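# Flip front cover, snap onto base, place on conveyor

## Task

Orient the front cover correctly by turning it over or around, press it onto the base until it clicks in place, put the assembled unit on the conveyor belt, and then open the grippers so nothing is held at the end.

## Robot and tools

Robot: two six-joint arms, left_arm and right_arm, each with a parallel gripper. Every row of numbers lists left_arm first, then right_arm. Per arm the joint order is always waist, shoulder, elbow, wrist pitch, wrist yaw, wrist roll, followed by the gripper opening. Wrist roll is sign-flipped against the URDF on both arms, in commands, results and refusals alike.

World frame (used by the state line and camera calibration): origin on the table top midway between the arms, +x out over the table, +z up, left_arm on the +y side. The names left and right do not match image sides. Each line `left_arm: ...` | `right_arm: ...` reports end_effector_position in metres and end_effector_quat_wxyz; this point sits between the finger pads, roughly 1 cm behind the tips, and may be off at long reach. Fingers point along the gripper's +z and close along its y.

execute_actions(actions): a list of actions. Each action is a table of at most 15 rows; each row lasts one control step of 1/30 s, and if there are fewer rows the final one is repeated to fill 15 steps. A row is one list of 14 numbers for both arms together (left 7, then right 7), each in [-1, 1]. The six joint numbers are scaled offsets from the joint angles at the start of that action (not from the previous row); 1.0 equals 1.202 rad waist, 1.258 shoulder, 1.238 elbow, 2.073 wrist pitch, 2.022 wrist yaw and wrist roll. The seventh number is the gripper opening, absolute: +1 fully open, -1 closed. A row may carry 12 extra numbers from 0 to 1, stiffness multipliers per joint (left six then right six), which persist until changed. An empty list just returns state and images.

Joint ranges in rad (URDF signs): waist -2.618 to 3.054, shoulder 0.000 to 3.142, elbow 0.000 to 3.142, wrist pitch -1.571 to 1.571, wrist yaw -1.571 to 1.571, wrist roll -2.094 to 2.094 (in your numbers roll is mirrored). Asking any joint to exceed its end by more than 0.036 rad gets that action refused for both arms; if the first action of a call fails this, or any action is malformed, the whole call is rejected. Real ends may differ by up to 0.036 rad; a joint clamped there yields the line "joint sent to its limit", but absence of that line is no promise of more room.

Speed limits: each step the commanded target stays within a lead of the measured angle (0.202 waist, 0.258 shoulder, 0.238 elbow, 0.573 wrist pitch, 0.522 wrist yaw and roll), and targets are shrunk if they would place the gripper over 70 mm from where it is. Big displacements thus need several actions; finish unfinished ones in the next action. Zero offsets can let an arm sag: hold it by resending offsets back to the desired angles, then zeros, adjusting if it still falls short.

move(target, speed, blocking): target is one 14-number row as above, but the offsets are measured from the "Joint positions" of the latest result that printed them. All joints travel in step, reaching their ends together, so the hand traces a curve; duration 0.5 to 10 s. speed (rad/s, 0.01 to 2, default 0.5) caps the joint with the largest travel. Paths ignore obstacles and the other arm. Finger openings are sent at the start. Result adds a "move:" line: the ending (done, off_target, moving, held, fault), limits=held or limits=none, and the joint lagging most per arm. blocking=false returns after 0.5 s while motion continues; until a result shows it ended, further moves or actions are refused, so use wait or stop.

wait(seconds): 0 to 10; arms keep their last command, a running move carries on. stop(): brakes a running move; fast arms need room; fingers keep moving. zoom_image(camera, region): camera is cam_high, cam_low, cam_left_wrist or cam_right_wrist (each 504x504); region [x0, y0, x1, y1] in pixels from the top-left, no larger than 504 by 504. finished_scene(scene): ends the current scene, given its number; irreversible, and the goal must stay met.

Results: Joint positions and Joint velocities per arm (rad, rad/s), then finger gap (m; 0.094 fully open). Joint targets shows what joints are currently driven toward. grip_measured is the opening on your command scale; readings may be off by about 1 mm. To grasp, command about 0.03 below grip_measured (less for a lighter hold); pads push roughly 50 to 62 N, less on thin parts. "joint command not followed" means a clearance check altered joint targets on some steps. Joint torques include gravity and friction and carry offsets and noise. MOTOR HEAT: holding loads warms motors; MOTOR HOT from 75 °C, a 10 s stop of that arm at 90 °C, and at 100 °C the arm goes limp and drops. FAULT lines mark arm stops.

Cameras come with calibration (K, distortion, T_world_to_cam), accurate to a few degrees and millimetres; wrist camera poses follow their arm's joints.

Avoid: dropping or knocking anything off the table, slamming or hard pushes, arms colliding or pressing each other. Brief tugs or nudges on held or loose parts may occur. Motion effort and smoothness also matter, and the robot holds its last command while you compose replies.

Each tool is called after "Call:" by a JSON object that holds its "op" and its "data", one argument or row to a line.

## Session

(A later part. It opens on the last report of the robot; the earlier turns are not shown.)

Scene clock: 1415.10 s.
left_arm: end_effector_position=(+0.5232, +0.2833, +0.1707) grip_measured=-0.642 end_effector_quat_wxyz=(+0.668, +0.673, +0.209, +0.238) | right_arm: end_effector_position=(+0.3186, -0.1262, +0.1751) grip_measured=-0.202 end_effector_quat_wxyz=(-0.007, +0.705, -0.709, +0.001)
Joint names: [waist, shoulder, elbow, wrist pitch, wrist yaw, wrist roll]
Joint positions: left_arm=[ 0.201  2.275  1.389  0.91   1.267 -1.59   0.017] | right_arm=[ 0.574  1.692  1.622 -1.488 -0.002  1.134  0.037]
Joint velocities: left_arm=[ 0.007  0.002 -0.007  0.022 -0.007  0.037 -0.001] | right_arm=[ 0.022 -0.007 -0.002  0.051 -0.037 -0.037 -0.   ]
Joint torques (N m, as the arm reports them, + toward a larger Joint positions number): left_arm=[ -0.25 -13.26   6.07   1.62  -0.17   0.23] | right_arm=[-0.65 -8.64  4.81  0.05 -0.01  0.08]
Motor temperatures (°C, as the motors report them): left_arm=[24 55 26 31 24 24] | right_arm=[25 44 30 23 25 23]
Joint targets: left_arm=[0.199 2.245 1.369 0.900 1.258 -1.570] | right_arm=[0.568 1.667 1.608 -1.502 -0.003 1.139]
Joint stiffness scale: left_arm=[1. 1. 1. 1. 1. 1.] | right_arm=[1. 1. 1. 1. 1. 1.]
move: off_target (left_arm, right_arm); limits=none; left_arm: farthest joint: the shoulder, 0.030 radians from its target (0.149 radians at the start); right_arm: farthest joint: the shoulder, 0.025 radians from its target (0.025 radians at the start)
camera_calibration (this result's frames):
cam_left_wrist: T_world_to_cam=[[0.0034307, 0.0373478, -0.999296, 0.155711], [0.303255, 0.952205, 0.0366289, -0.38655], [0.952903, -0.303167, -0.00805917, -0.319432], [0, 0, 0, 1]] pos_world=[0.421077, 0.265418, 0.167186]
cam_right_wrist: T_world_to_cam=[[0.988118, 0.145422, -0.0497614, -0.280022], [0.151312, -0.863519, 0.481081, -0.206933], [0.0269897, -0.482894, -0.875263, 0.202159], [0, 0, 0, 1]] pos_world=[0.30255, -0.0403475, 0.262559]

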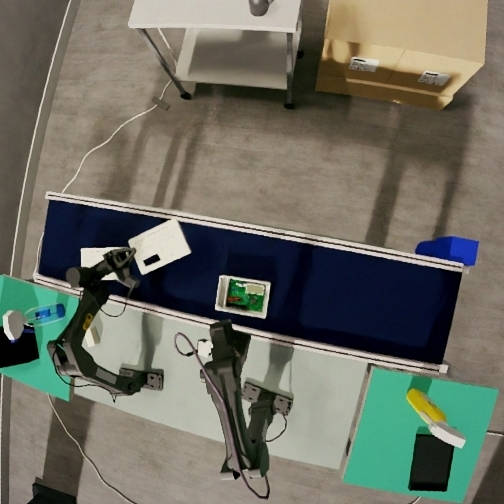

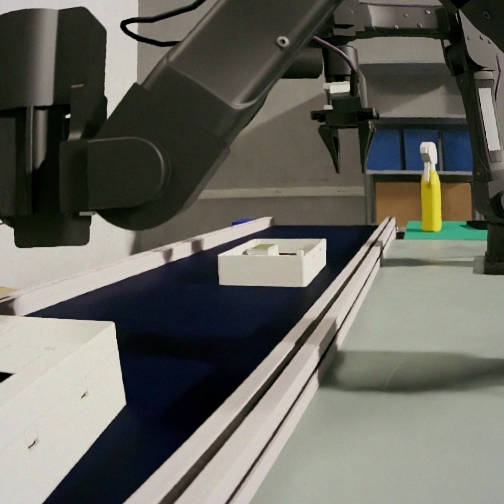

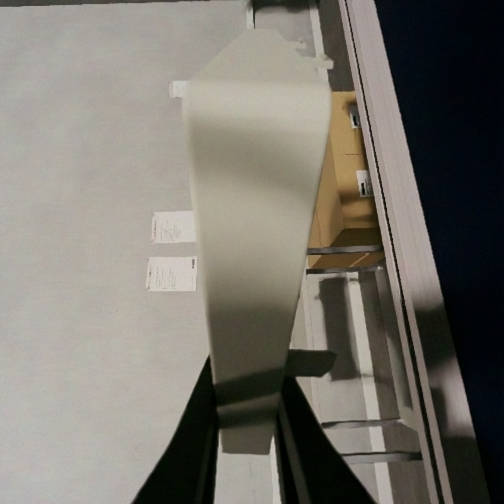

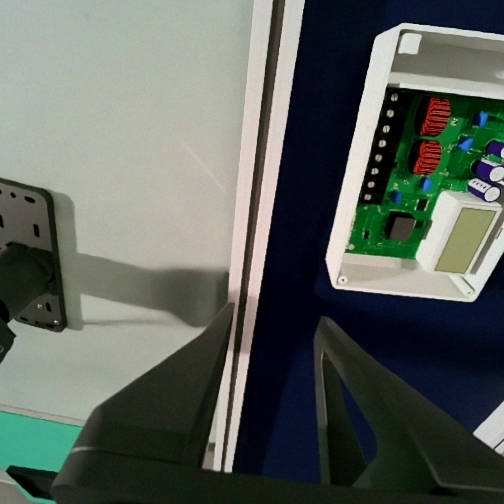

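Call:
{"op": "move", "data": {
  "target": [-0.0017, -0.0238, -0.0162, -0.0048, -0.0045, 0.0099, -0.675, 0.0414, 0.1955, -0.0113, 0.1124, -0.0005, 0.0265, -0.57],
  "speed": 0.35
}}

Call:
{"op": "zoom_image", "data": {
  "camera": "cam_right_wrist",
  "region": [150, 150, 450, 450]
}}

Scene clock: 1536.43 s.
left_arm: end_effector_position=(+0.5232, +0.2833, +0.1706) grip_measured=-0.642 end_effector_quat_wxyz=(+0.668, +0.673, +0.209, +0.238) | right_arm: end_effector_position=(+0.3663, -0.0873, +0.0950) grip_measured=-0.568 end_effector_quat_wxyz=(+0.007, +0.736, -0.677, -0.004)
Joint names: [waist, shoulder, elbow, wrist pitch, wrist yaw, wrist roll]
Joint positions: left_arm=[ 0.201  2.275  1.389  0.91   1.267 -1.59   0.017] | right_arm=[ 0.617  1.946  1.622 -1.264 -0.002  1.182  0.02 ]
Joint velocities: left_arm=[-0.007  0.007 -0.002 -0.037 -0.022  0.066 -0.001] | right_arm=[-0.002  0.007  0.002 -0.022  0.022  0.007 -0.001]
Joint torques (N m, as the arm reports them, + toward a larger Joint positions number): left_arm=[ -0.15 -13.28   5.96   1.62  -0.14   0.24] | right_arm=[ 0.62 -9.63  4.81  0.23 -0.01  0.08]
Motor temperatures (°C, as the motors report them): left_arm=[24 57 26 32 24 24] | right_arm=[25 44 30 23 25 23]
Joint targets: left_arm=[0.199 2.245 1.369 0.900 1.258 -1.570] | right_arm=[0.624 1.938 1.608 -1.255 -0.004 1.188]
Joint stiffness scale: left_arm=[1. 1. 1. 1. 1. 1.] | right_arm=[1. 1. 1. 1. 1. 1.]
move: off_target (left_arm); limits=none; left_arm: farthest joint: the shoulder, 0.030 radians from its target (0.030 radians at the start); right_arm: farthest joint: the elbow, 0.014 radians from its target (0.014 radians at the start)
camera_calibration (this result's frames):
cam_left_wrist: T_world_to_cam=[[0.00271176, 0.037094, -0.999308, 0.156067], [0.303281, 0.952215, 0.0361689, -0.386485], [0.952897, -0.303169, -0.00866773, -0.319327], [0, 0, 0, 1]] pos_world=[0.421076, 0.265418, 0.16717]
cam_right_wrist: T_world_to_cam=[[0.969253, 0.233133, -0.0787214, -0.319559], [0.241452, -0.839445, 0.48686, -0.173416], [0.0474208, -0.490898, -0.869925, 0.140875], [0, 0, 0, 1]] pos_world=[0.344925, -0.00191783, 0.181824]

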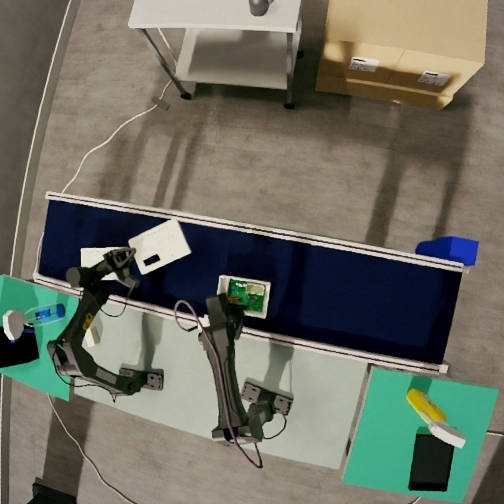

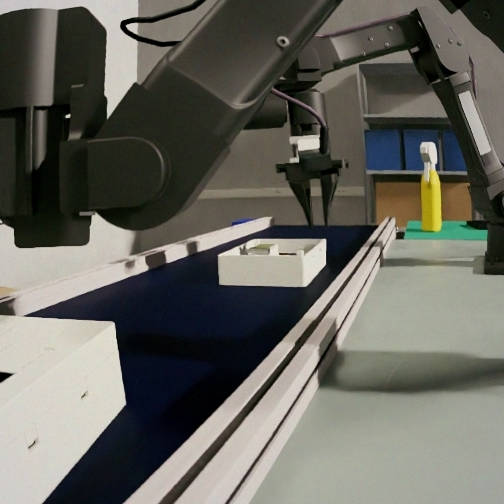

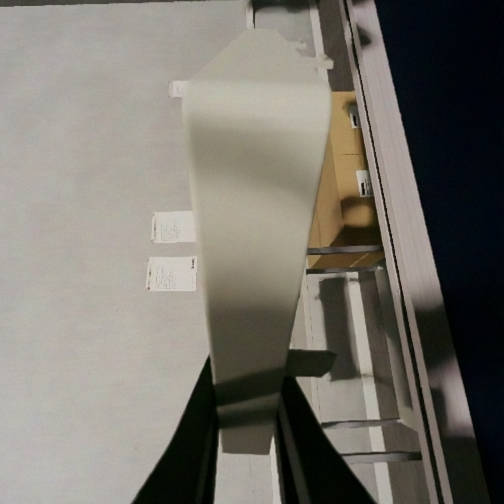

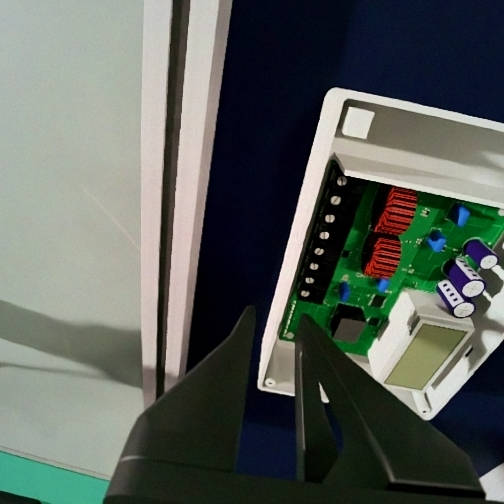

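Region (150, 150, 450, 450) of cam_right_wrist's 504x504 image, scaled by 1.680, with more detail than that image has.

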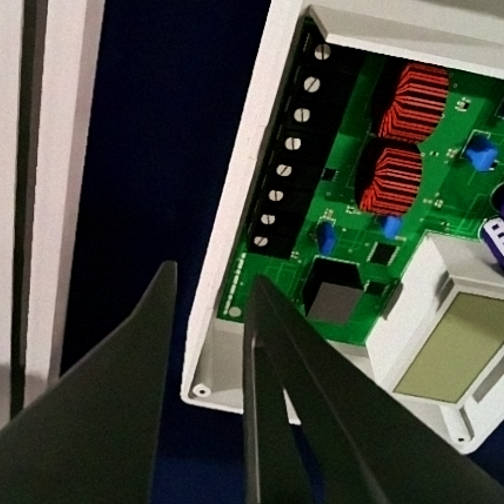

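Call:
{"op": "move", "data": {
  "target": [-0.0017, -0.0238, -0.0162, -0.0048, -0.0045, 0.0099, -0.675, -0.0125, 0.0203, -0.0969, 0.0801, -0.001, 0.0069, -0.57],
  "speed": 0.1
}}

Call:
{"op": "zoom_image", "data": {
  "camera": "cam_right_wrist",
  "region": [150, 150, 450, 450]
}}

Scene clock: 1602.03 s.
left_arm: end_effector_position=(+0.5232, +0.2833, +0.1706) grip_measured=-0.642 end_effector_quat_wxyz=(+0.668, +0.673, +0.209, +0.238) | right_arm: end_effector_position=(+0.3747, -0.0857, +0.0635) grip_measured=-0.568 end_effector_quat_wxyz=(-0.009, +0.737, -0.676, +0.002)
Joint names: [waist, shoulder, elbow, wrist pitch, wrist yaw, wrist roll]
Joint positions: left_arm=[ 0.201  2.275  1.389  0.909  1.267 -1.59   0.017] | right_arm=[ 0.611  1.96   1.517 -1.108 -0.002  1.19   0.02 ]
Joint velocities: left_arm=[ 0.007  0.002 -0.017  0.022 -0.11  -0.022 -0.   ] | right_arm=[0.002 0.002 0.002 0.022 0.022 0.022 0.001]
Joint torques (N m, as the arm reports them, + toward a larger Joint positions number): left_arm=[ -0.26 -13.31   6.02   1.61  -0.11   0.26] | right_arm=[-0.78 -8.29  4.79  0.29 -0.02  0.09]
Motor temperatures (°C, as the motors report them): left_arm=[24 58 26 32 24 24] | right_arm=[25 46 30 23 25 23]
Joint targets: left_arm=[0.199 2.245 1.369 0.900 1.258 -1.570] | right_arm=[0.602 1.971 1.503 -1.099 -0.004 1.196]
Joint stiffness scale: left_arm=[1. 1. 1. 1. 1. 1.] | right_arm=[1. 1. 1. 1. 1. 1.]
move: off_target (left_arm); limits=none; left_arm: farthest joint: the shoulder, 0.030 radians from its target (0.030 radians at the start); right_arm: farthest joint: the elbow, 0.015 radians from its target (0.120 radians at the start)
camera_calibration (this result's frames):
cam_left_wrist: T_world_to_cam=[[0.00235229, 0.0369671, -0.999314, 0.156245], [0.303294, 0.952219, 0.0359389, -0.386453], [0.952894, -0.30317, -0.008972, -0.319274], [0, 0, 0, 1]] pos_world=[0.421076, 0.265418, 0.167162]
cam_right_wrist: T_world_to_cam=[[0.970752, 0.235971, -0.0442415, -0.33299], [0.227742, -0.846764, 0.480754, -0.15387], [0.0759818, -0.476769, -0.875739, 0.104684], [0, 0, 0, 1]] pos_world=[0.35034, -0.00180568, 0.150917]

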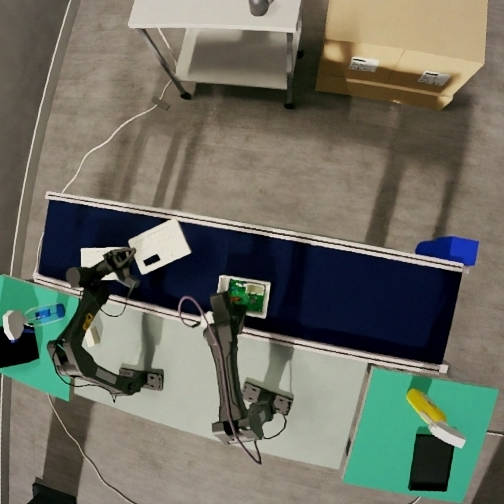

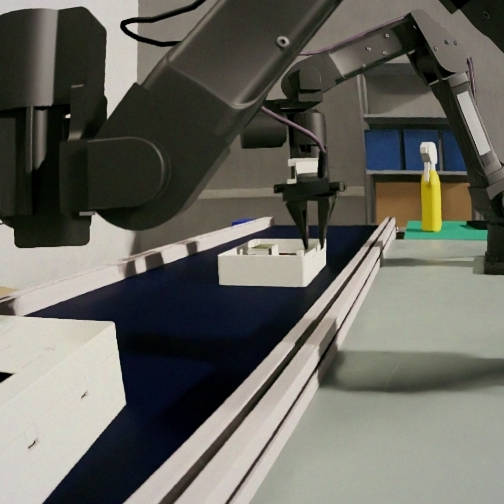

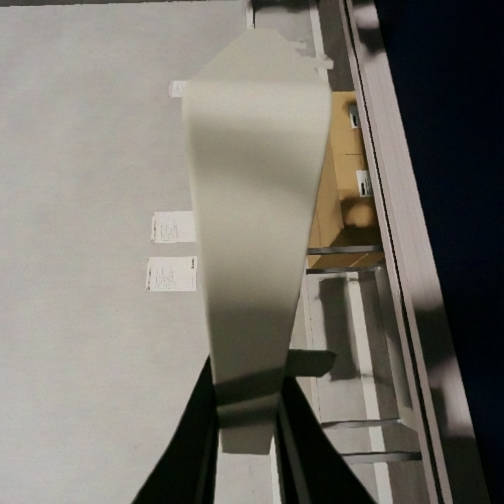

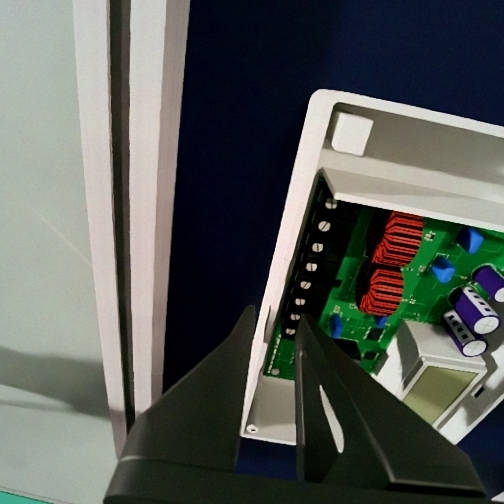

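Region (150, 150, 450, 450) of cam_right_wrist's 504x504 image, scaled by 1.680, with more detail than that image has.

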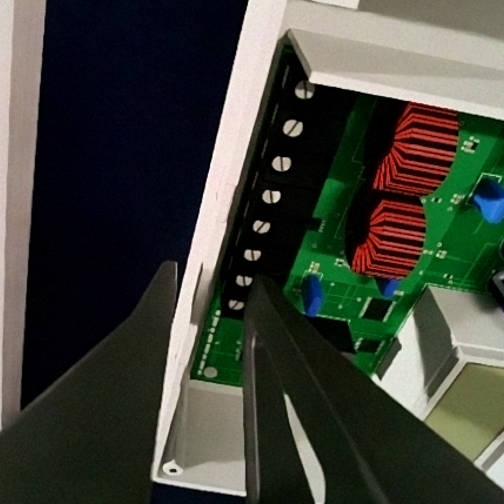

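Call:
{"op": "move", "data": {
  "target": [-0.0017, -0.0238, -0.0162, -0.0043, -0.0045, 0.0099, -0.675, -0.0075, 0.0254, -0.0113, 0.014, -0.001, 0.003, -0.57],
  "speed": 0.06
}}

Call:
{"op": "zoom_image", "data": {
  "camera": "cam_right_wrist",
  "region": [150, 150, 450, 450]
}}

Scene clock: 1614.10 s.
left_arm: end_effector_position=(+0.5232, +0.2833, +0.1706) grip_measured=-0.642 end_effector_quat_wxyz=(+0.668, +0.673, +0.209, +0.238) | right_arm: end_effector_position=(+0.3774, -0.0843, +0.0530) grip_measured=-0.568 end_effector_quat_wxyz=(-0.004, +0.737, -0.676, +0.000)
Joint names: [waist, shoulder, elbow, wrist pitch, wrist yaw, wrist roll]
Joint positions: left_arm=[ 0.201  2.275  1.389  0.909  1.267 -1.59   0.017] | right_arm=[ 0.611  1.99   1.517 -1.089 -0.002  1.19   0.02 ]
Joint velocities: left_arm=[ 0.017  0.012 -0.007  0.081 -0.022  0.095 -0.   ] | right_arm=[-0.002  0.007 -0.002 -0.037  0.022 -0.007 -0.   ]
Joint torques (N m, as the arm reports them, + toward a larger Joint positions number): left_arm=[ -0.21 -13.2    5.99   1.59  -0.14   0.27] | right_arm=[-0.83 -9.16  4.75  0.27 -0.02  0.08]
Motor temperatures (°C, as the motors report them): left_arm=[24 58 26 32 24 24] | right_arm=[25 45 30 23 25 23]
Joint targets: left_arm=[0.199 2.245 1.369 0.900 1.258 -1.570] | right_arm=[0.602 1.992 1.503 -1.079 -0.004 1.196]
Joint stiffness scale: left_arm=[1. 1. 1. 1. 1. 1.] | right_arm=[1. 1. 1. 1. 1. 1.]
move: off_target (left_arm); limits=none; left_arm: farthest joint: the shoulder, 0.030 radians from its target (0.030 radians at the start); right_arm: farthest joint: the elbow, 0.014 radians from its target (0.014 radians at the start)
camera_calibration (this result's frames):
cam_left_wrist: T_world_to_cam=[[0.00235229, 0.0369671, -0.999314, 0.156245], [0.303294, 0.952219, 0.0359389, -0.386453], [0.952894, -0.30317, -0.008972, -0.319274], [0, 0, 0, 1]] pos_world=[0.421076, 0.265418, 0.167162]
cam_right_wrist: T_world_to_cam=[[0.970209, 0.236113, -0.0542614, -0.335658], [0.232495, -0.844444, 0.482556, -0.150001], [0.068117, -0.480796, -0.874183, 0.0985218], [0, 0, 0, 1]] pos_world=[0.353822, -0.0000457309, 0.140297]

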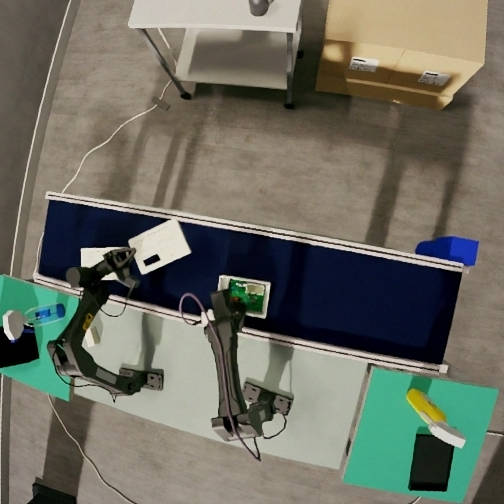

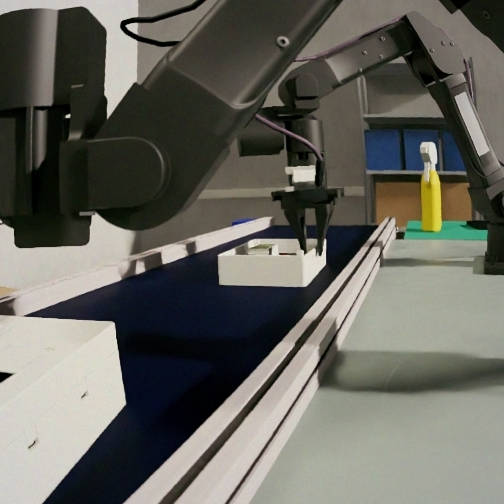

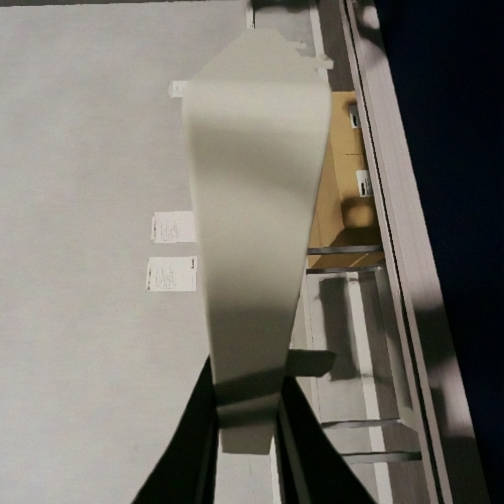

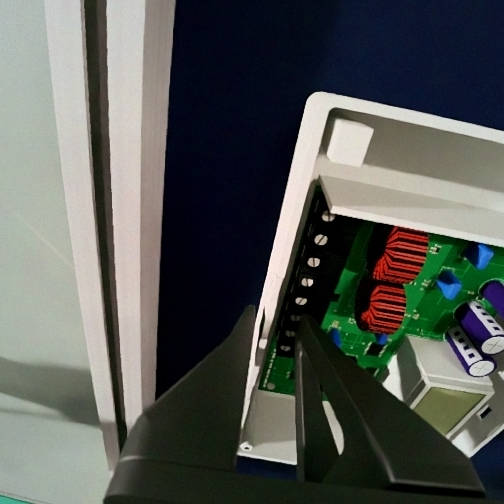

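Region (150, 150, 450, 450) of cam_right_wrist's 504x504 image, scaled by 1.680, with more detail than that image has.

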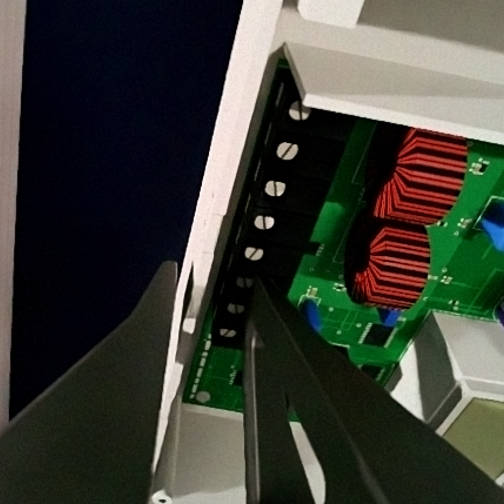

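Call:
{"op": "execute_actions", "data": {
  "actions": []
}}

Scene clock: 1640.50 s.
left_arm: end_effector_position=(+0.5232, +0.2833, +0.1706) grip_measured=-0.642 end_effector_quat_wxyz=(+0.668, +0.673, +0.209, +0.238) | right_arm: end_effector_position=(+0.3775, -0.0843, +0.0530) grip_measured=-0.568 end_effector_quat_wxyz=(-0.005, +0.737, -0.676, +0.000)
Joint names: [waist, shoulder, elbow, wrist pitch, wrist yaw, wrist roll]
Joint positions: left_arm=[ 0.201  2.275  1.389  0.909  1.267 -1.59   0.017] | right_arm=[ 0.611  1.99   1.517 -1.089 -0.002  1.19   0.02 ]
Joint velocities: left_arm=[ 0.007 -0.002 -0.007  0.007  0.022  0.007 -0.   ] | right_arm=[-0.022  0.007 -0.002  0.051 -0.037 -0.007  0.001]
Joint torques (N m, as the arm reports them, + toward a larger Joint positions number): left_arm=[ -0.11 -13.25   5.96   1.61  -0.11   0.23] | right_arm=[-0.83 -9.14  4.77  0.27 -0.02  0.08]
Motor temperatures (°C, as the motors report them): left_arm=[24 59 26 32 24 24] | right_arm=[25 45 29 23 25 23]
Joint targets: left_arm=[0.199 2.245 1.369 0.900 1.258 -1.570] | right_arm=[0.602 1.992 1.503 -1.079 -0.004 1.196]
Joint stiffness scale: left_arm=[1. 1. 1. 1. 1. 1.] | right_arm=[1. 1. 1. 1. 1. 1.]
camera_calibration (this result's frames):
cam_left_wrist: T_world_to_cam=[[0.00235229, 0.0369671, -0.999314, 0.156245], [0.303294, 0.952219, 0.0359389, -0.386453], [0.952894, -0.30317, -0.008972, -0.319274], [0, 0, 0, 1]] pos_world=[0.421076, 0.265418, 0.167162]
cam_right_wrist: T_world_to_cam=[[0.970228, 0.236122, -0.0538903, -0.335776], [0.23233, -0.844527, 0.48249, -0.149927], [0.0684149, -0.480646, -0.874242, 0.0984405], [0, 0, 0, 1]] pos_world=[0.353877, -0.0000180673, 0.140304]

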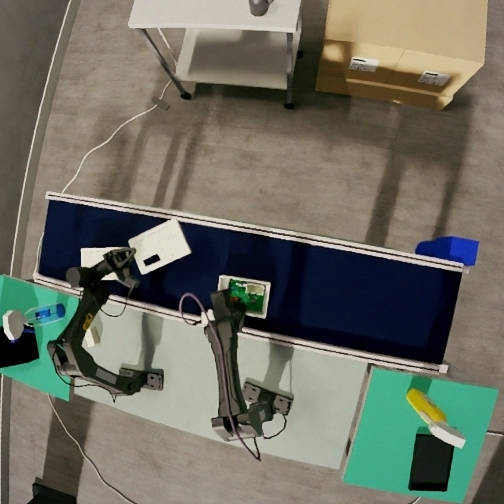

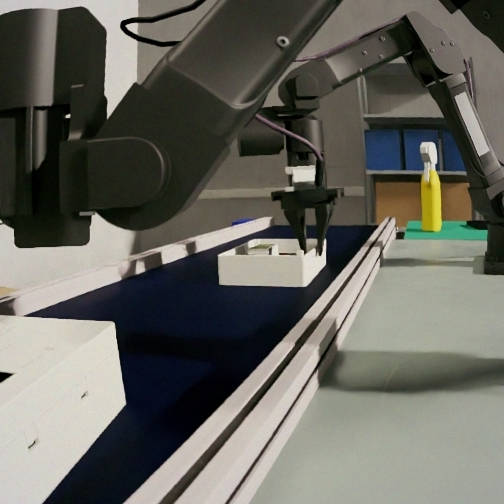

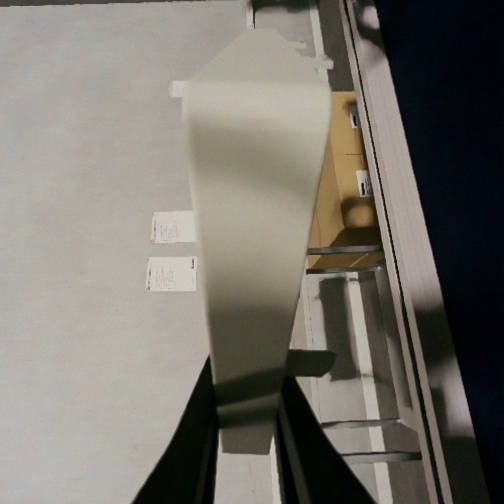

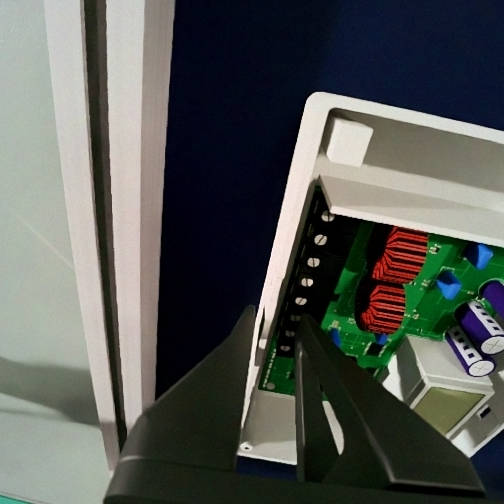

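Call:
{"op": "zoom_image", "data": {
  "camera": "cam_high",
  "region": [60, 190, 300, 350]
}}

Region (60, 190, 300, 350) of cam_high's 504x504 image, scaled by 2.100, with more detail than that image has.

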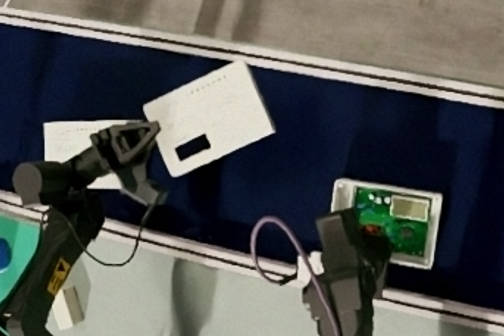

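Call:
{"op": "execute_actions", "data": {
  "actions": [
    [[-0.0017,-0.0238,-0.0162,-0.0043,-0.0045,0.0099,-0.675,-0.0075,0.0016,0.01,-0.002,-0.001,0.003,-0.57],[-0.0017,-0.0238,-0.0162,-0.0043,-0.0045,0.0099,-0.675,-0.0075,0.0016,0.02,-0.007,-0.001,0.003,-0.57],[-0.0017,-0.0238,-0.0162,-0.0043,-0.0045,0.0099,-0.675,-0.0075,0.0016,0.03,-0.012,-0.001,0.003,-0.57],[-0.0017,-0.0238,-0.0162,-0.0043,-0.0045,0.0099,-0.675,-0.0075,0.0016,0.04,-0.016,-0.001,0.003,-0.57]]
  ]
}}

Scene clock: 1666.90 s.
left_arm: end_effector_position=(+0.5232, +0.2833, +0.1706) grip_measured=-0.642 end_effector_quat_wxyz=(+0.668, +0.673, +0.209, +0.238) | right_arm: end_effector_position=(+0.3781, -0.0840, +0.0568) grip_measured=-0.568 end_effector_quat_wxyz=(-0.004, +0.737, -0.676, +0.000)
Joint names: [waist, shoulder, elbow, wrist pitch, wrist yaw, wrist roll]
Joint positions: left_arm=[ 0.201  2.275  1.389  0.909  1.267 -1.59   0.017] | right_arm=[ 0.611  1.991  1.533 -1.106 -0.002  1.191  0.02 ]
Joint velocities: left_arm=[ 0.007  0.022  0.002 -0.051 -0.051  0.022 -0.   ] | right_arm=[-0.012 -0.002  0.002  0.007 -0.022  0.037 -0.   ]
Joint torques (N m, as the arm reports them, + toward a larger Joint positions number): left_arm=[ -0.16 -13.24   6.13   1.62  -0.1    0.24] | right_arm=[-0.83 -9.22  8.57  0.03 -0.02  0.08]
Motor temperatures (°C, as the motors report them): left_arm=[24 59 26 32 24 24] | right_arm=[25 46 29 23 25 23]
Joint targets: left_arm=[0.199 2.245 1.369 0.900 1.258 -1.570] | right_arm=[0.602 1.992 1.566 -1.122 -0.004 1.196]
Joint stiffness scale: left_arm=[1. 1. 1. 1. 1. 1.] | right_arm=[1. 1. 1. 1. 1. 1.]
camera_calibration (this result's frames):
cam_left_wrist: T_world_to_cam=[[0.00235229, 0.0369671, -0.999314, 0.156245], [0.303294, 0.952219, 0.0359389, -0.386453], [0.952894, -0.30317, -0.008972, -0.319274], [0, 0, 0, 1]] pos_world=[0.421076, 0.265418, 0.167162]
cam_right_wrist: T_world_to_cam=[[0.970063, 0.236455, -0.0553731, -0.336067], [0.233309, -0.844106, 0.482754, -0.151973], [0.0674088, -0.481221, -0.874003, 0.102153], [0, 0, 0, 1]] pos_world=[0.354577, 0.00034149, 0.144039]

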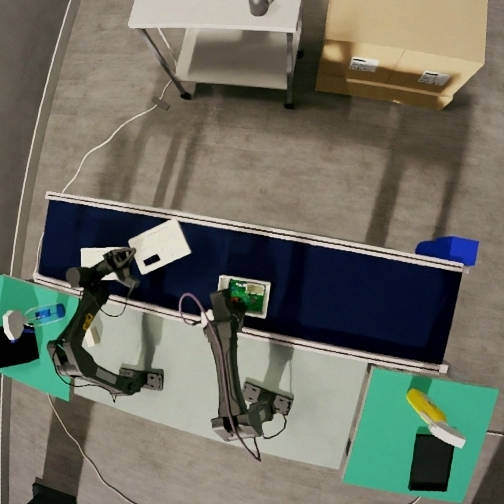

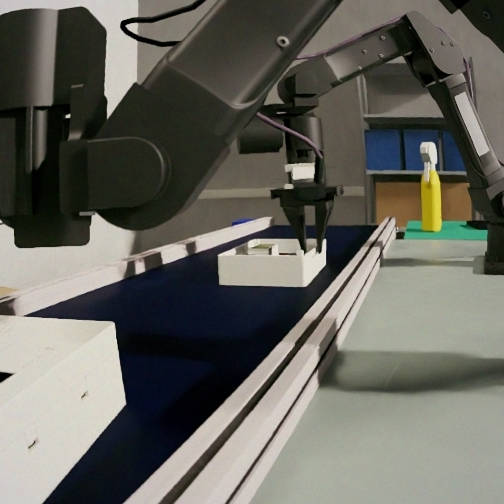

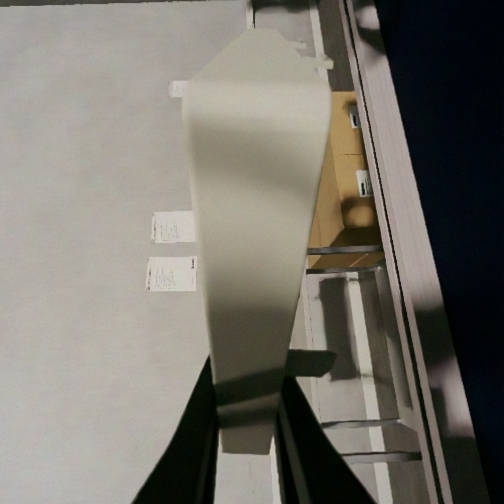

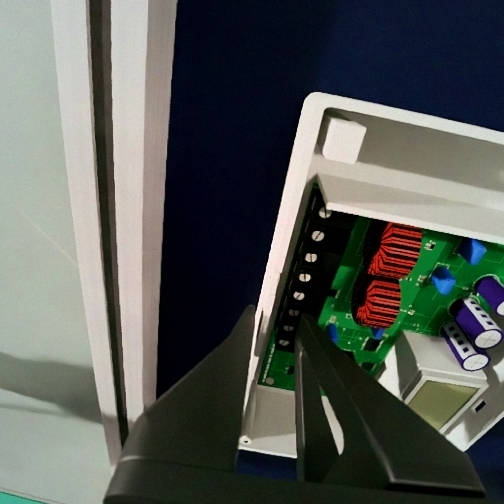

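Call:
{"op": "execute_actions", "data": {
  "actions": [
    [[-0.0017,-0.0238,-0.0162,-0.0043,-0.0045,0.0099,-0.675,-0.0075,0.0008,0.0267,-0.0077,-0.001,0.0025,-0.7],[-0.0017,-0.0238,-0.0162,-0.0043,-0.0045,0.0099,-0.675,-0.0075,0.0008,0.0267,-0.0077,-0.001,0.0025,-0.75],[-0.0017,-0.0238,-0.0162,-0.0043,-0.0045,0.0099,-0.675,-0.0075,0.0008,0.0267,-0.0077,-0.001,0.0025,-0.8],[-0.0017,-0.0238,-0.0162,-0.0043,-0.0045,0.0099,-0.675,-0.0075,0.0008,0.0267,-0.0077,-0.001,0.0025,-0.85],[-0.0017,-0.0238,-0.0162,-0.0043,-0.0045,0.0099,-0.675,-0.0075,0.0008,0.0267,-0.0077,-0.001,0.0025,-0.88],[-0.0017,-0.0238,-0.0162,-0.0043,-0.0045,0.0099,-0.675,-0.0075,0.0008,0.0267,-0.0077,-0.001,0.0025,-0.91],[-0.0017,-0.0238,-0.0162,-0.0043,-0.0045,0.0099,-0.675,-0.0075,0.0008,0.0267,-0.0077,-0.001,0.0025,-0.94],[-0.0017,-0.0238,-0.0162,-0.0043,-0.0045,0.0099,-0.675,-0.0075,0.0008,0.0267,-0.0077,-0.001,0.0025,-0.96],[-0.0017,-0.0238,-0.0162,-0.0043,-0.0045,0.0099,-0.675,-0.0075,0.0008,0.0267,-0.0077,-0.001,0.0025,-0.98]]
  ]
}}

Scene clock: 1680.07 s.
left_arm: end_effector_position=(+0.5232, +0.2833, +0.1706) grip_measured=-0.642 end_effector_quat_wxyz=(+0.668, +0.673, +0.209, +0.238) | right_arm: end_effector_position=(+0.3750, -0.0860, +0.0568) grip_measured=-0.963 end_effector_quat_wxyz=(+0.003, +0.737, -0.676, -0.002)
Joint names: [waist, shoulder, elbow, wrist pitch, wrist yaw, wrist roll]
Joint positions: left_arm=[ 0.201  2.275  1.389  0.909  1.267 -1.59   0.017] | right_arm=[ 0.61   1.991  1.533 -1.121 -0.002  1.191  0.002]
Joint velocities: left_arm=[-0.007  0.017 -0.007  0.022  0.022  0.11   0.   ] | right_arm=[-0.012 -0.002 -0.012  0.007  0.022  0.007  0.001]
Joint torques (N m, as the arm reports them, + toward a larger Joint positions number): left_arm=[ -0.19 -13.28   5.98   1.62  -0.14   0.23] | right_arm=[-0.78 -9.23  8.59  0.14 -0.03  0.07]
Motor temperatures (°C, as the motors report them): left_arm=[24 59 26 32 24 24] | right_arm=[25 46 31 23 25 23]
Joint targets: left_arm=[0.199 2.245 1.369 0.900 1.258 -1.570] | right_arm=[0.602 1.992 1.566 -1.121 -0.004 1.196]
Joint stiffness scale: left_arm=[1. 1. 1. 1. 1. 1.] | right_arm=[1. 1. 1. 1. 1. 1.]
camera_calibration (this result's frames):
cam_left_wrist: T_world_to_cam=[[0.00235229, 0.0369671, -0.999314, 0.156245], [0.303294, 0.952219, 0.0359389, -0.386453], [0.952894, -0.30317, -0.008972, -0.319274], [0, 0, 0, 1]] pos_world=[0.421076, 0.265418, 0.167162]
cam_right_wrist: T_world_to_cam=[[0.969344, 0.235625, -0.0696681, -0.331554], [0.239259, -0.84063, 0.485898, -0.155078], [0.0559244, -0.487671, -0.871235, 0.10498], [0, 0, 0, 1]] pos_world=[0.352622, -0.00104554, 0.143716]

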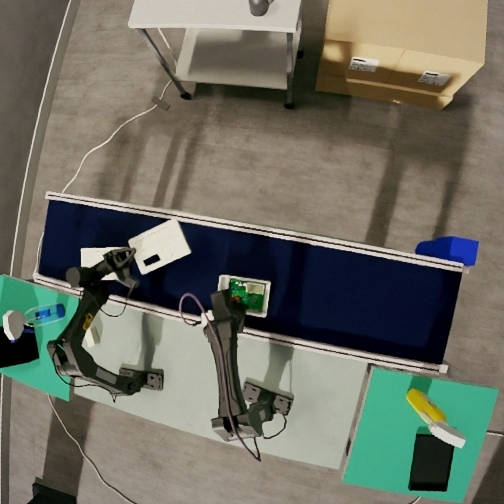

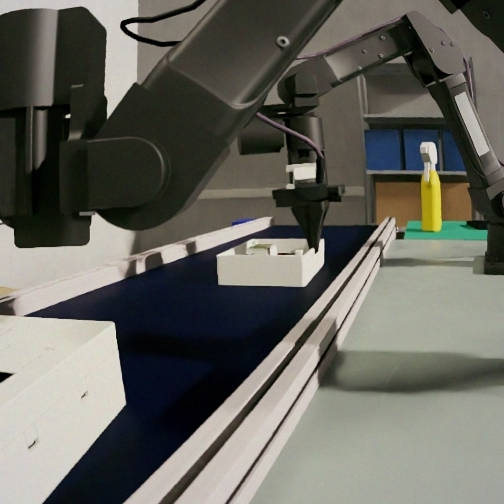

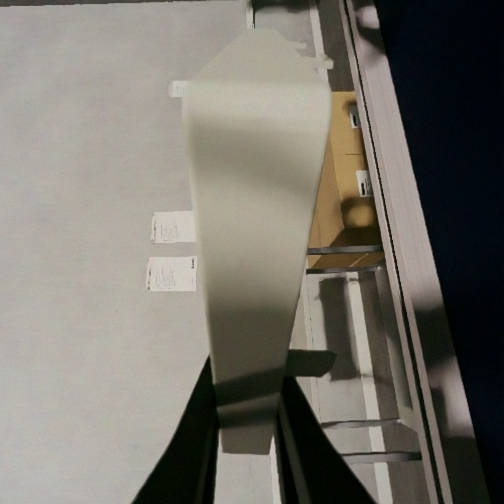

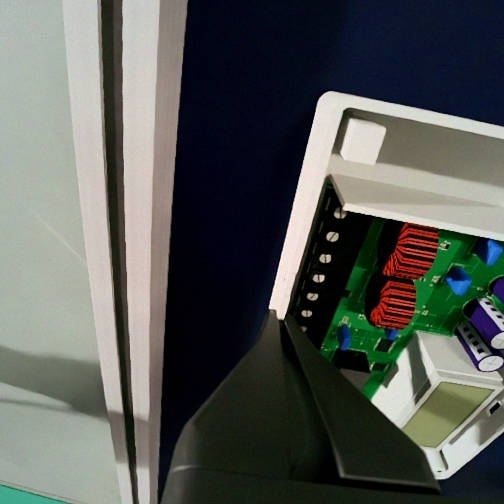

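Call:
{"op": "move", "data": {
  "target": [-0.0017,-0.0238,-0.0162,-0.0043,-0.0045,0.0099,-0.675,-0.0507,0.2488,0.4261,-0.0873,-0.001,-0.7542,-0.99],
  "speed": 0.5
}}

Scene clock: 1803.90 s.
left_arm: end_effector_position=(+0.5232, +0.2833, +0.1706) grip_measured=-0.642 end_effector_quat_wxyz=(+0.668, +0.673, +0.209, +0.238) | right_arm: end_effector_position=(+0.4567, -0.0707, +0.0584) grip_measured=-0.968 end_effector_quat_wxyz=(+0.007, -0.046, +0.999, +0.005)
Joint names: [waist, shoulder, elbow, wrist pitch, wrist yaw, wrist roll]
Joint positions: left_arm=[ 0.201  2.275  1.389  0.909  1.267 -1.59   0.017] | right_arm=[ 0.558  2.301  2.027 -1.28  -0.005 -0.322  0.002]
Joint velocities: left_arm=[ 0.012 -0.022 -0.002  0.007 -0.007 -0.051 -0.   ] | right_arm=[-0.012  0.017  0.002  0.051  0.051  0.11   0.   ]
Joint torques (N m, as the arm reports them, + toward a larger Joint positions number): left_arm=[ -0.07 -13.21   6.05   1.6   -0.11   0.24] | right_arm=[ -0.81 -11.61   8.78  -0.03   0.02  -0.12]
Motor temperatures (°C, as the motors report them): left_arm=[24 60 26 32 24 24] | right_arm=[25 46 34 23 25 23]
Joint targets: left_arm=[0.199 2.245 1.369 0.900 1.258 -1.570] | right_arm=[0.549 2.304 2.061 -1.302 -0.004 -0.334]
Joint stiffness scale: left_arm=[1. 1. 1. 1. 1. 1.] | right_arm=[1. 1. 1. 1. 1. 1.]
move: off_target (left_arm, right_arm); limits=none; left_arm: farthest joint: the shoulder, 0.030 radians from its target (0.030 radians at the start); right_arm: farthest joint: the elbow, 0.033 radians from its target (0.527 radians at the start)
camera_calibration (this result's frames):
cam_left_wrist: T_world_to_cam=[[0.00235229, 0.0369671, -0.999314, 0.156245], [0.303294, 0.952219, 0.0359389, -0.386453], [0.952894, -0.30317, -0.008972, -0.319274], [0, 0, 0, 1]] pos_world=[0.421076, 0.265418, 0.167162]
cam_right_wrist: T_world_to_cam=[[0.242128, -0.96773, -0.0698034, -0.167251], [-0.846753, -0.245887, 0.471751, 0.3763], [-0.473691, -0.0551178, -0.878964, 0.382184], [0, 0, 0, 1]] pos_world=[0.540166, -0.0482619, 0.146732]

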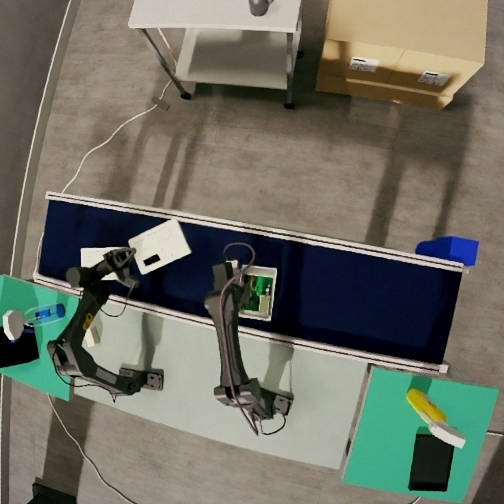

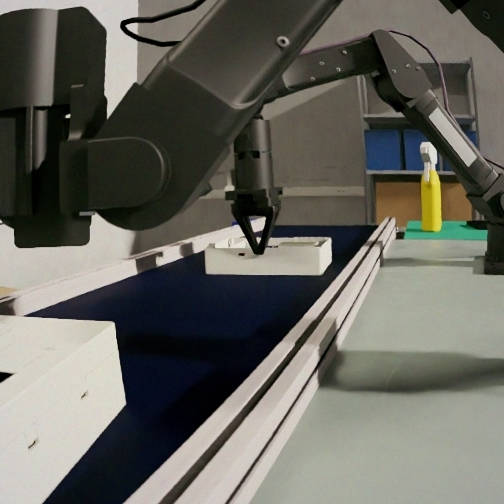

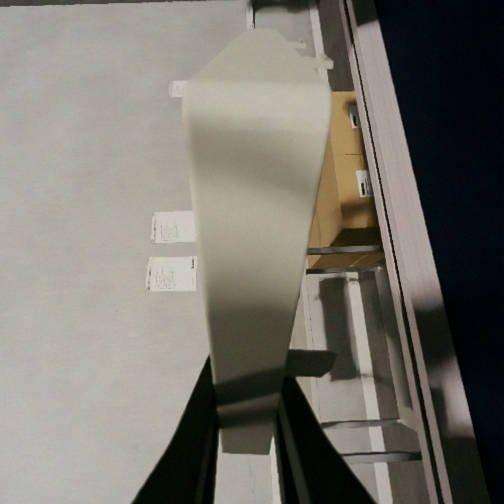

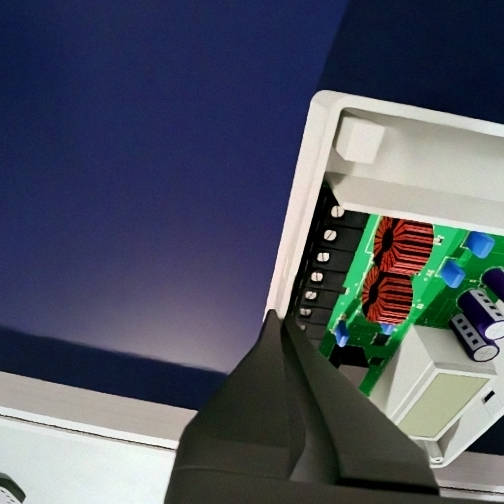

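Call:
{"op": "move", "data": {
  "target": [-0.0017,-0.0238,-0.0162,-0.0043,-0.0045,0.0099,-0.675,-0.0821,0.1089,0.2119,-0.0628,0.0005,-0.3521,-0.99],
  "speed": 0.4
}}

Scene clock: 1819.50 s.
left_arm: end_effector_position=(+0.5232, +0.2833, +0.1706) grip_measured=-0.642 end_effector_quat_wxyz=(+0.668, +0.673, +0.209, +0.238) | right_arm: end_effector_position=(+0.4923, -0.0985, +0.0587) grip_measured=-0.968 end_effector_quat_wxyz=(-0.000, +0.341, +0.940, +0.011)
Joint names: [waist, shoulder, elbow, wrist pitch, wrist yaw, wrist roll]
Joint positions: left_arm=[ 0.201  2.275  1.389  0.909  1.267 -1.59   0.017] | right_arm=[ 0.469  2.432  2.258 -1.382 -0.018 -1.022  0.001]
Joint velocities: left_arm=[ 0.007  0.002  0.002  0.11   0.081 -0.022 -0.001] | right_arm=[ 0.007  0.002  0.007 -0.007  0.037  0.037  0.   ]
Joint torques (N m, as the arm reports them, + toward a larger Joint positions number): left_arm=[ -0.07 -13.27   6.07   1.61  -0.11   0.25] | right_arm=[ -0.92 -12.19   8.6   -0.1    0.16  -0.14]
Motor temperatures (°C, as the motors report them): left_arm=[24 61 26 32 24 24] | right_arm=[25 49 35 23 25 23]
Joint targets: left_arm=[0.199 2.245 1.369 0.900 1.258 -1.570] | right_arm=[0.459 2.438 2.289 -1.410 -0.004 -1.034]
Joint stiffness scale: left_arm=[1. 1. 1. 1. 1. 1.] | right_arm=[1. 1. 1. 1. 1. 1.]
move: off_target (left_arm, right_arm); limits=none; left_arm: farthest joint: the shoulder, 0.030 radians from its target (0.030 radians at the start); right_arm: farthest joint: the elbow, 0.032 radians from its target (0.262 radians at the start)
camera_calibration (this result's frames):
cam_left_wrist: T_world_to_cam=[[0.00235229, 0.0369671, -0.999314, 0.156245], [0.303294, 0.952219, 0.0359389, -0.386453], [0.952894, -0.30317, -0.008972, -0.319274], [0, 0, 0, 1]] pos_world=[0.421076, 0.265418, 0.167162]
cam_right_wrist: T_world_to_cam=[[-0.516317, -0.852268, -0.0839978, 0.182887], [-0.766302, 0.41598, 0.489635, 0.424031], [-0.382359, 0.317174, -0.867872, 0.388826], [0, 0, 0, 1]] pos_world=[0.568035, -0.143845, 0.145193]

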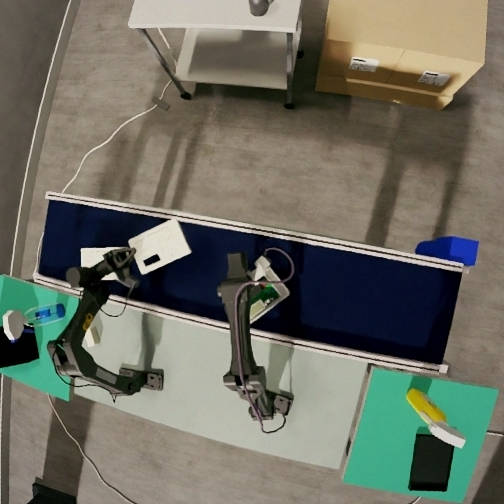

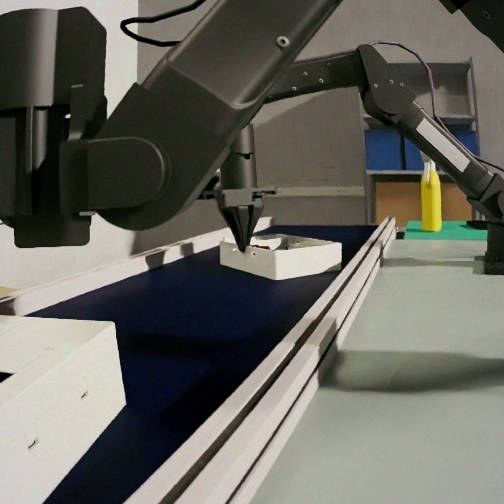

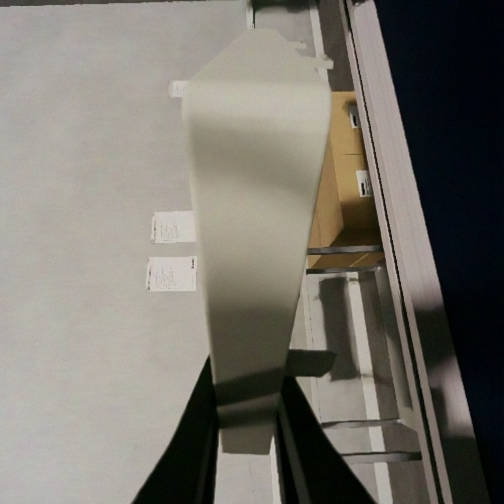

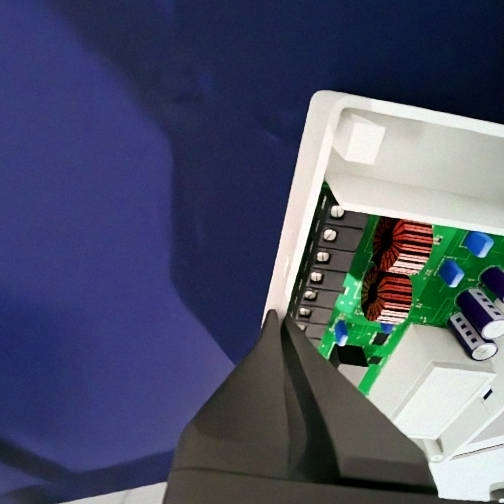

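Call:
{"op": "zoom_image", "data": {
  "camera": "cam_high",
  "region": [200, 230, 340, 360]
}}

Region (200, 230, 340, 360) of cam_high's 504x504 image, scaled by 3.600, with more detail than that image has; it fills the top 468 rows of this view, and the rest is white.

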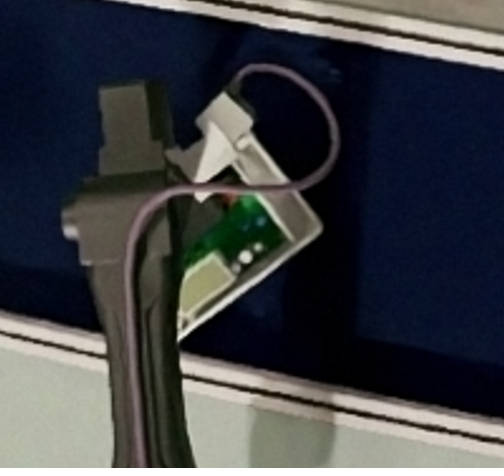

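Call:
{"op": "move", "data": {
  "target": [-0.0017,-0.0238,-0.0162,-0.0043,-0.0045,0.0099,-0.675,0.0444,0.096,0.1932,-0.0599,0.0069,-0.4179,-0.99],
  "speed": 0.4
}}

Scene clock: 1843.17 s.
left_arm: end_effector_position=(+0.5232, +0.2833, +0.1706) grip_measured=-0.642 end_effector_quat_wxyz=(+0.668, +0.673, +0.209, +0.238) | right_arm: end_effector_position=(+0.4930, -0.0754, +0.0586) grip_measured=-0.969 end_effector_quat_wxyz=(-0.012, +0.675, +0.738, -0.002)
Joint names: [waist, shoulder, elbow, wrist pitch, wrist yaw, wrist roll]
Joint positions: left_arm=[ 0.201  2.275  1.389  0.909  1.267 -1.59   0.017] | right_arm=[ 0.513  2.545  2.464 -1.503 -0.02  -1.85   0.001]
Joint velocities: left_arm=[-0.007 -0.017  0.007  0.007 -0.139 -0.007 -0.   ] | right_arm=[-0.002  0.012  0.007 -0.051  0.051 -0.007  0.   ]
Joint torques (N m, as the arm reports them, + toward a larger Joint positions number): left_arm=[ -0.09 -13.25   6.15   1.62  -0.13   0.25] | right_arm=[  0.78 -12.49   8.58   0.1    0.18  -0.15]
Motor temperatures (°C, as the motors report them): left_arm=[24 61 26 32 24 24] | right_arm=[25 52 35 23 25 23]
Joint targets: left_arm=[0.199 2.245 1.369 0.900 1.258 -1.570] | right_arm=[0.523 2.553 2.497 -1.506 -0.004 -1.867]
Joint stiffness scale: left_arm=[1. 1. 1. 1. 1. 1.] | right_arm=[1. 1. 1. 1. 1. 1.]
move: off_target (left_arm, right_arm); limits=none; left_arm: farthest joint: the shoulder, 0.030 radians from its target (0.030 radians at the start); right_arm: farthest joint: the elbow, 0.033 radians from its target (0.240 radians at the start)
camera_calibration (this result's frames):
cam_left_wrist: T_world_to_cam=[[0.00235229, 0.0369671, -0.999314, 0.156245], [0.303294, 0.952219, 0.0359389, -0.386453], [0.952894, -0.30317, -0.008972, -0.319274], [0, 0, 0, 1]] pos_world=[0.421076, 0.265418, 0.167162]
cam_right_wrist: T_world_to_cam=[[-0.969895, -0.239104, -0.046182, 0.470501], [-0.229475, 0.833883, 0.501977, 0.181107], [-0.0815144, 0.497462, -0.863647, 0.246739], [0, 0, 0, 1]] pos_world=[0.518009, -0.161267, 0.143913]

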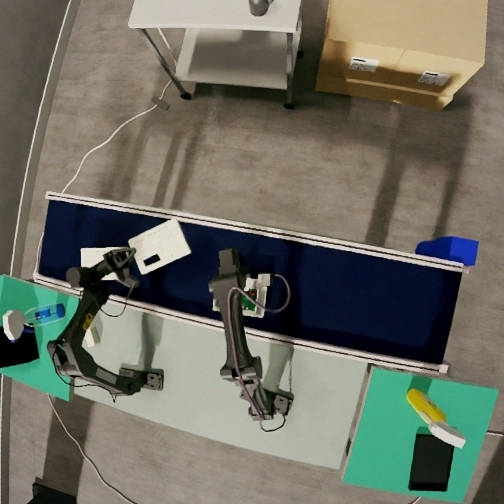

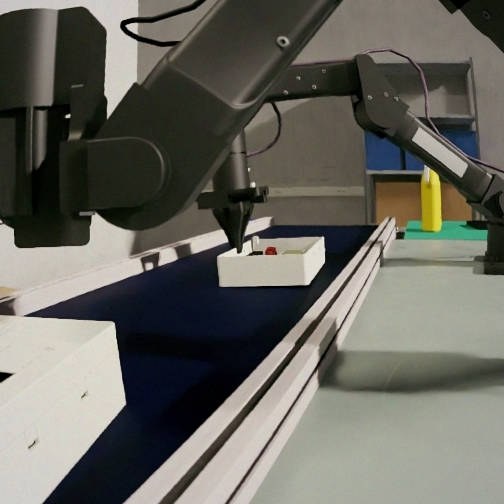

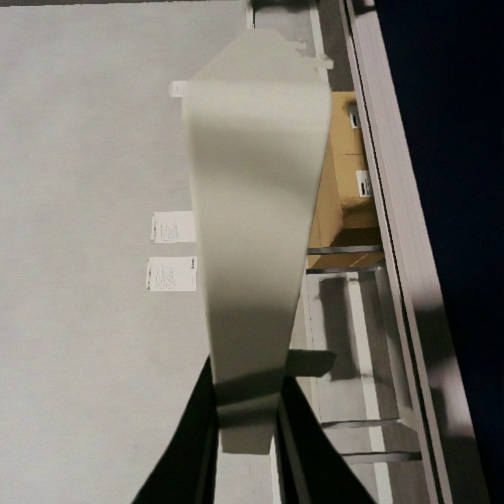

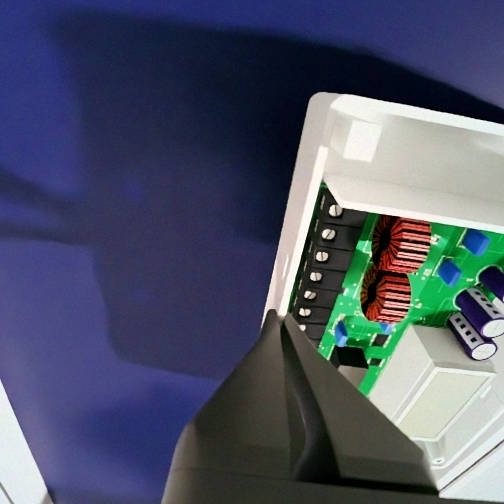

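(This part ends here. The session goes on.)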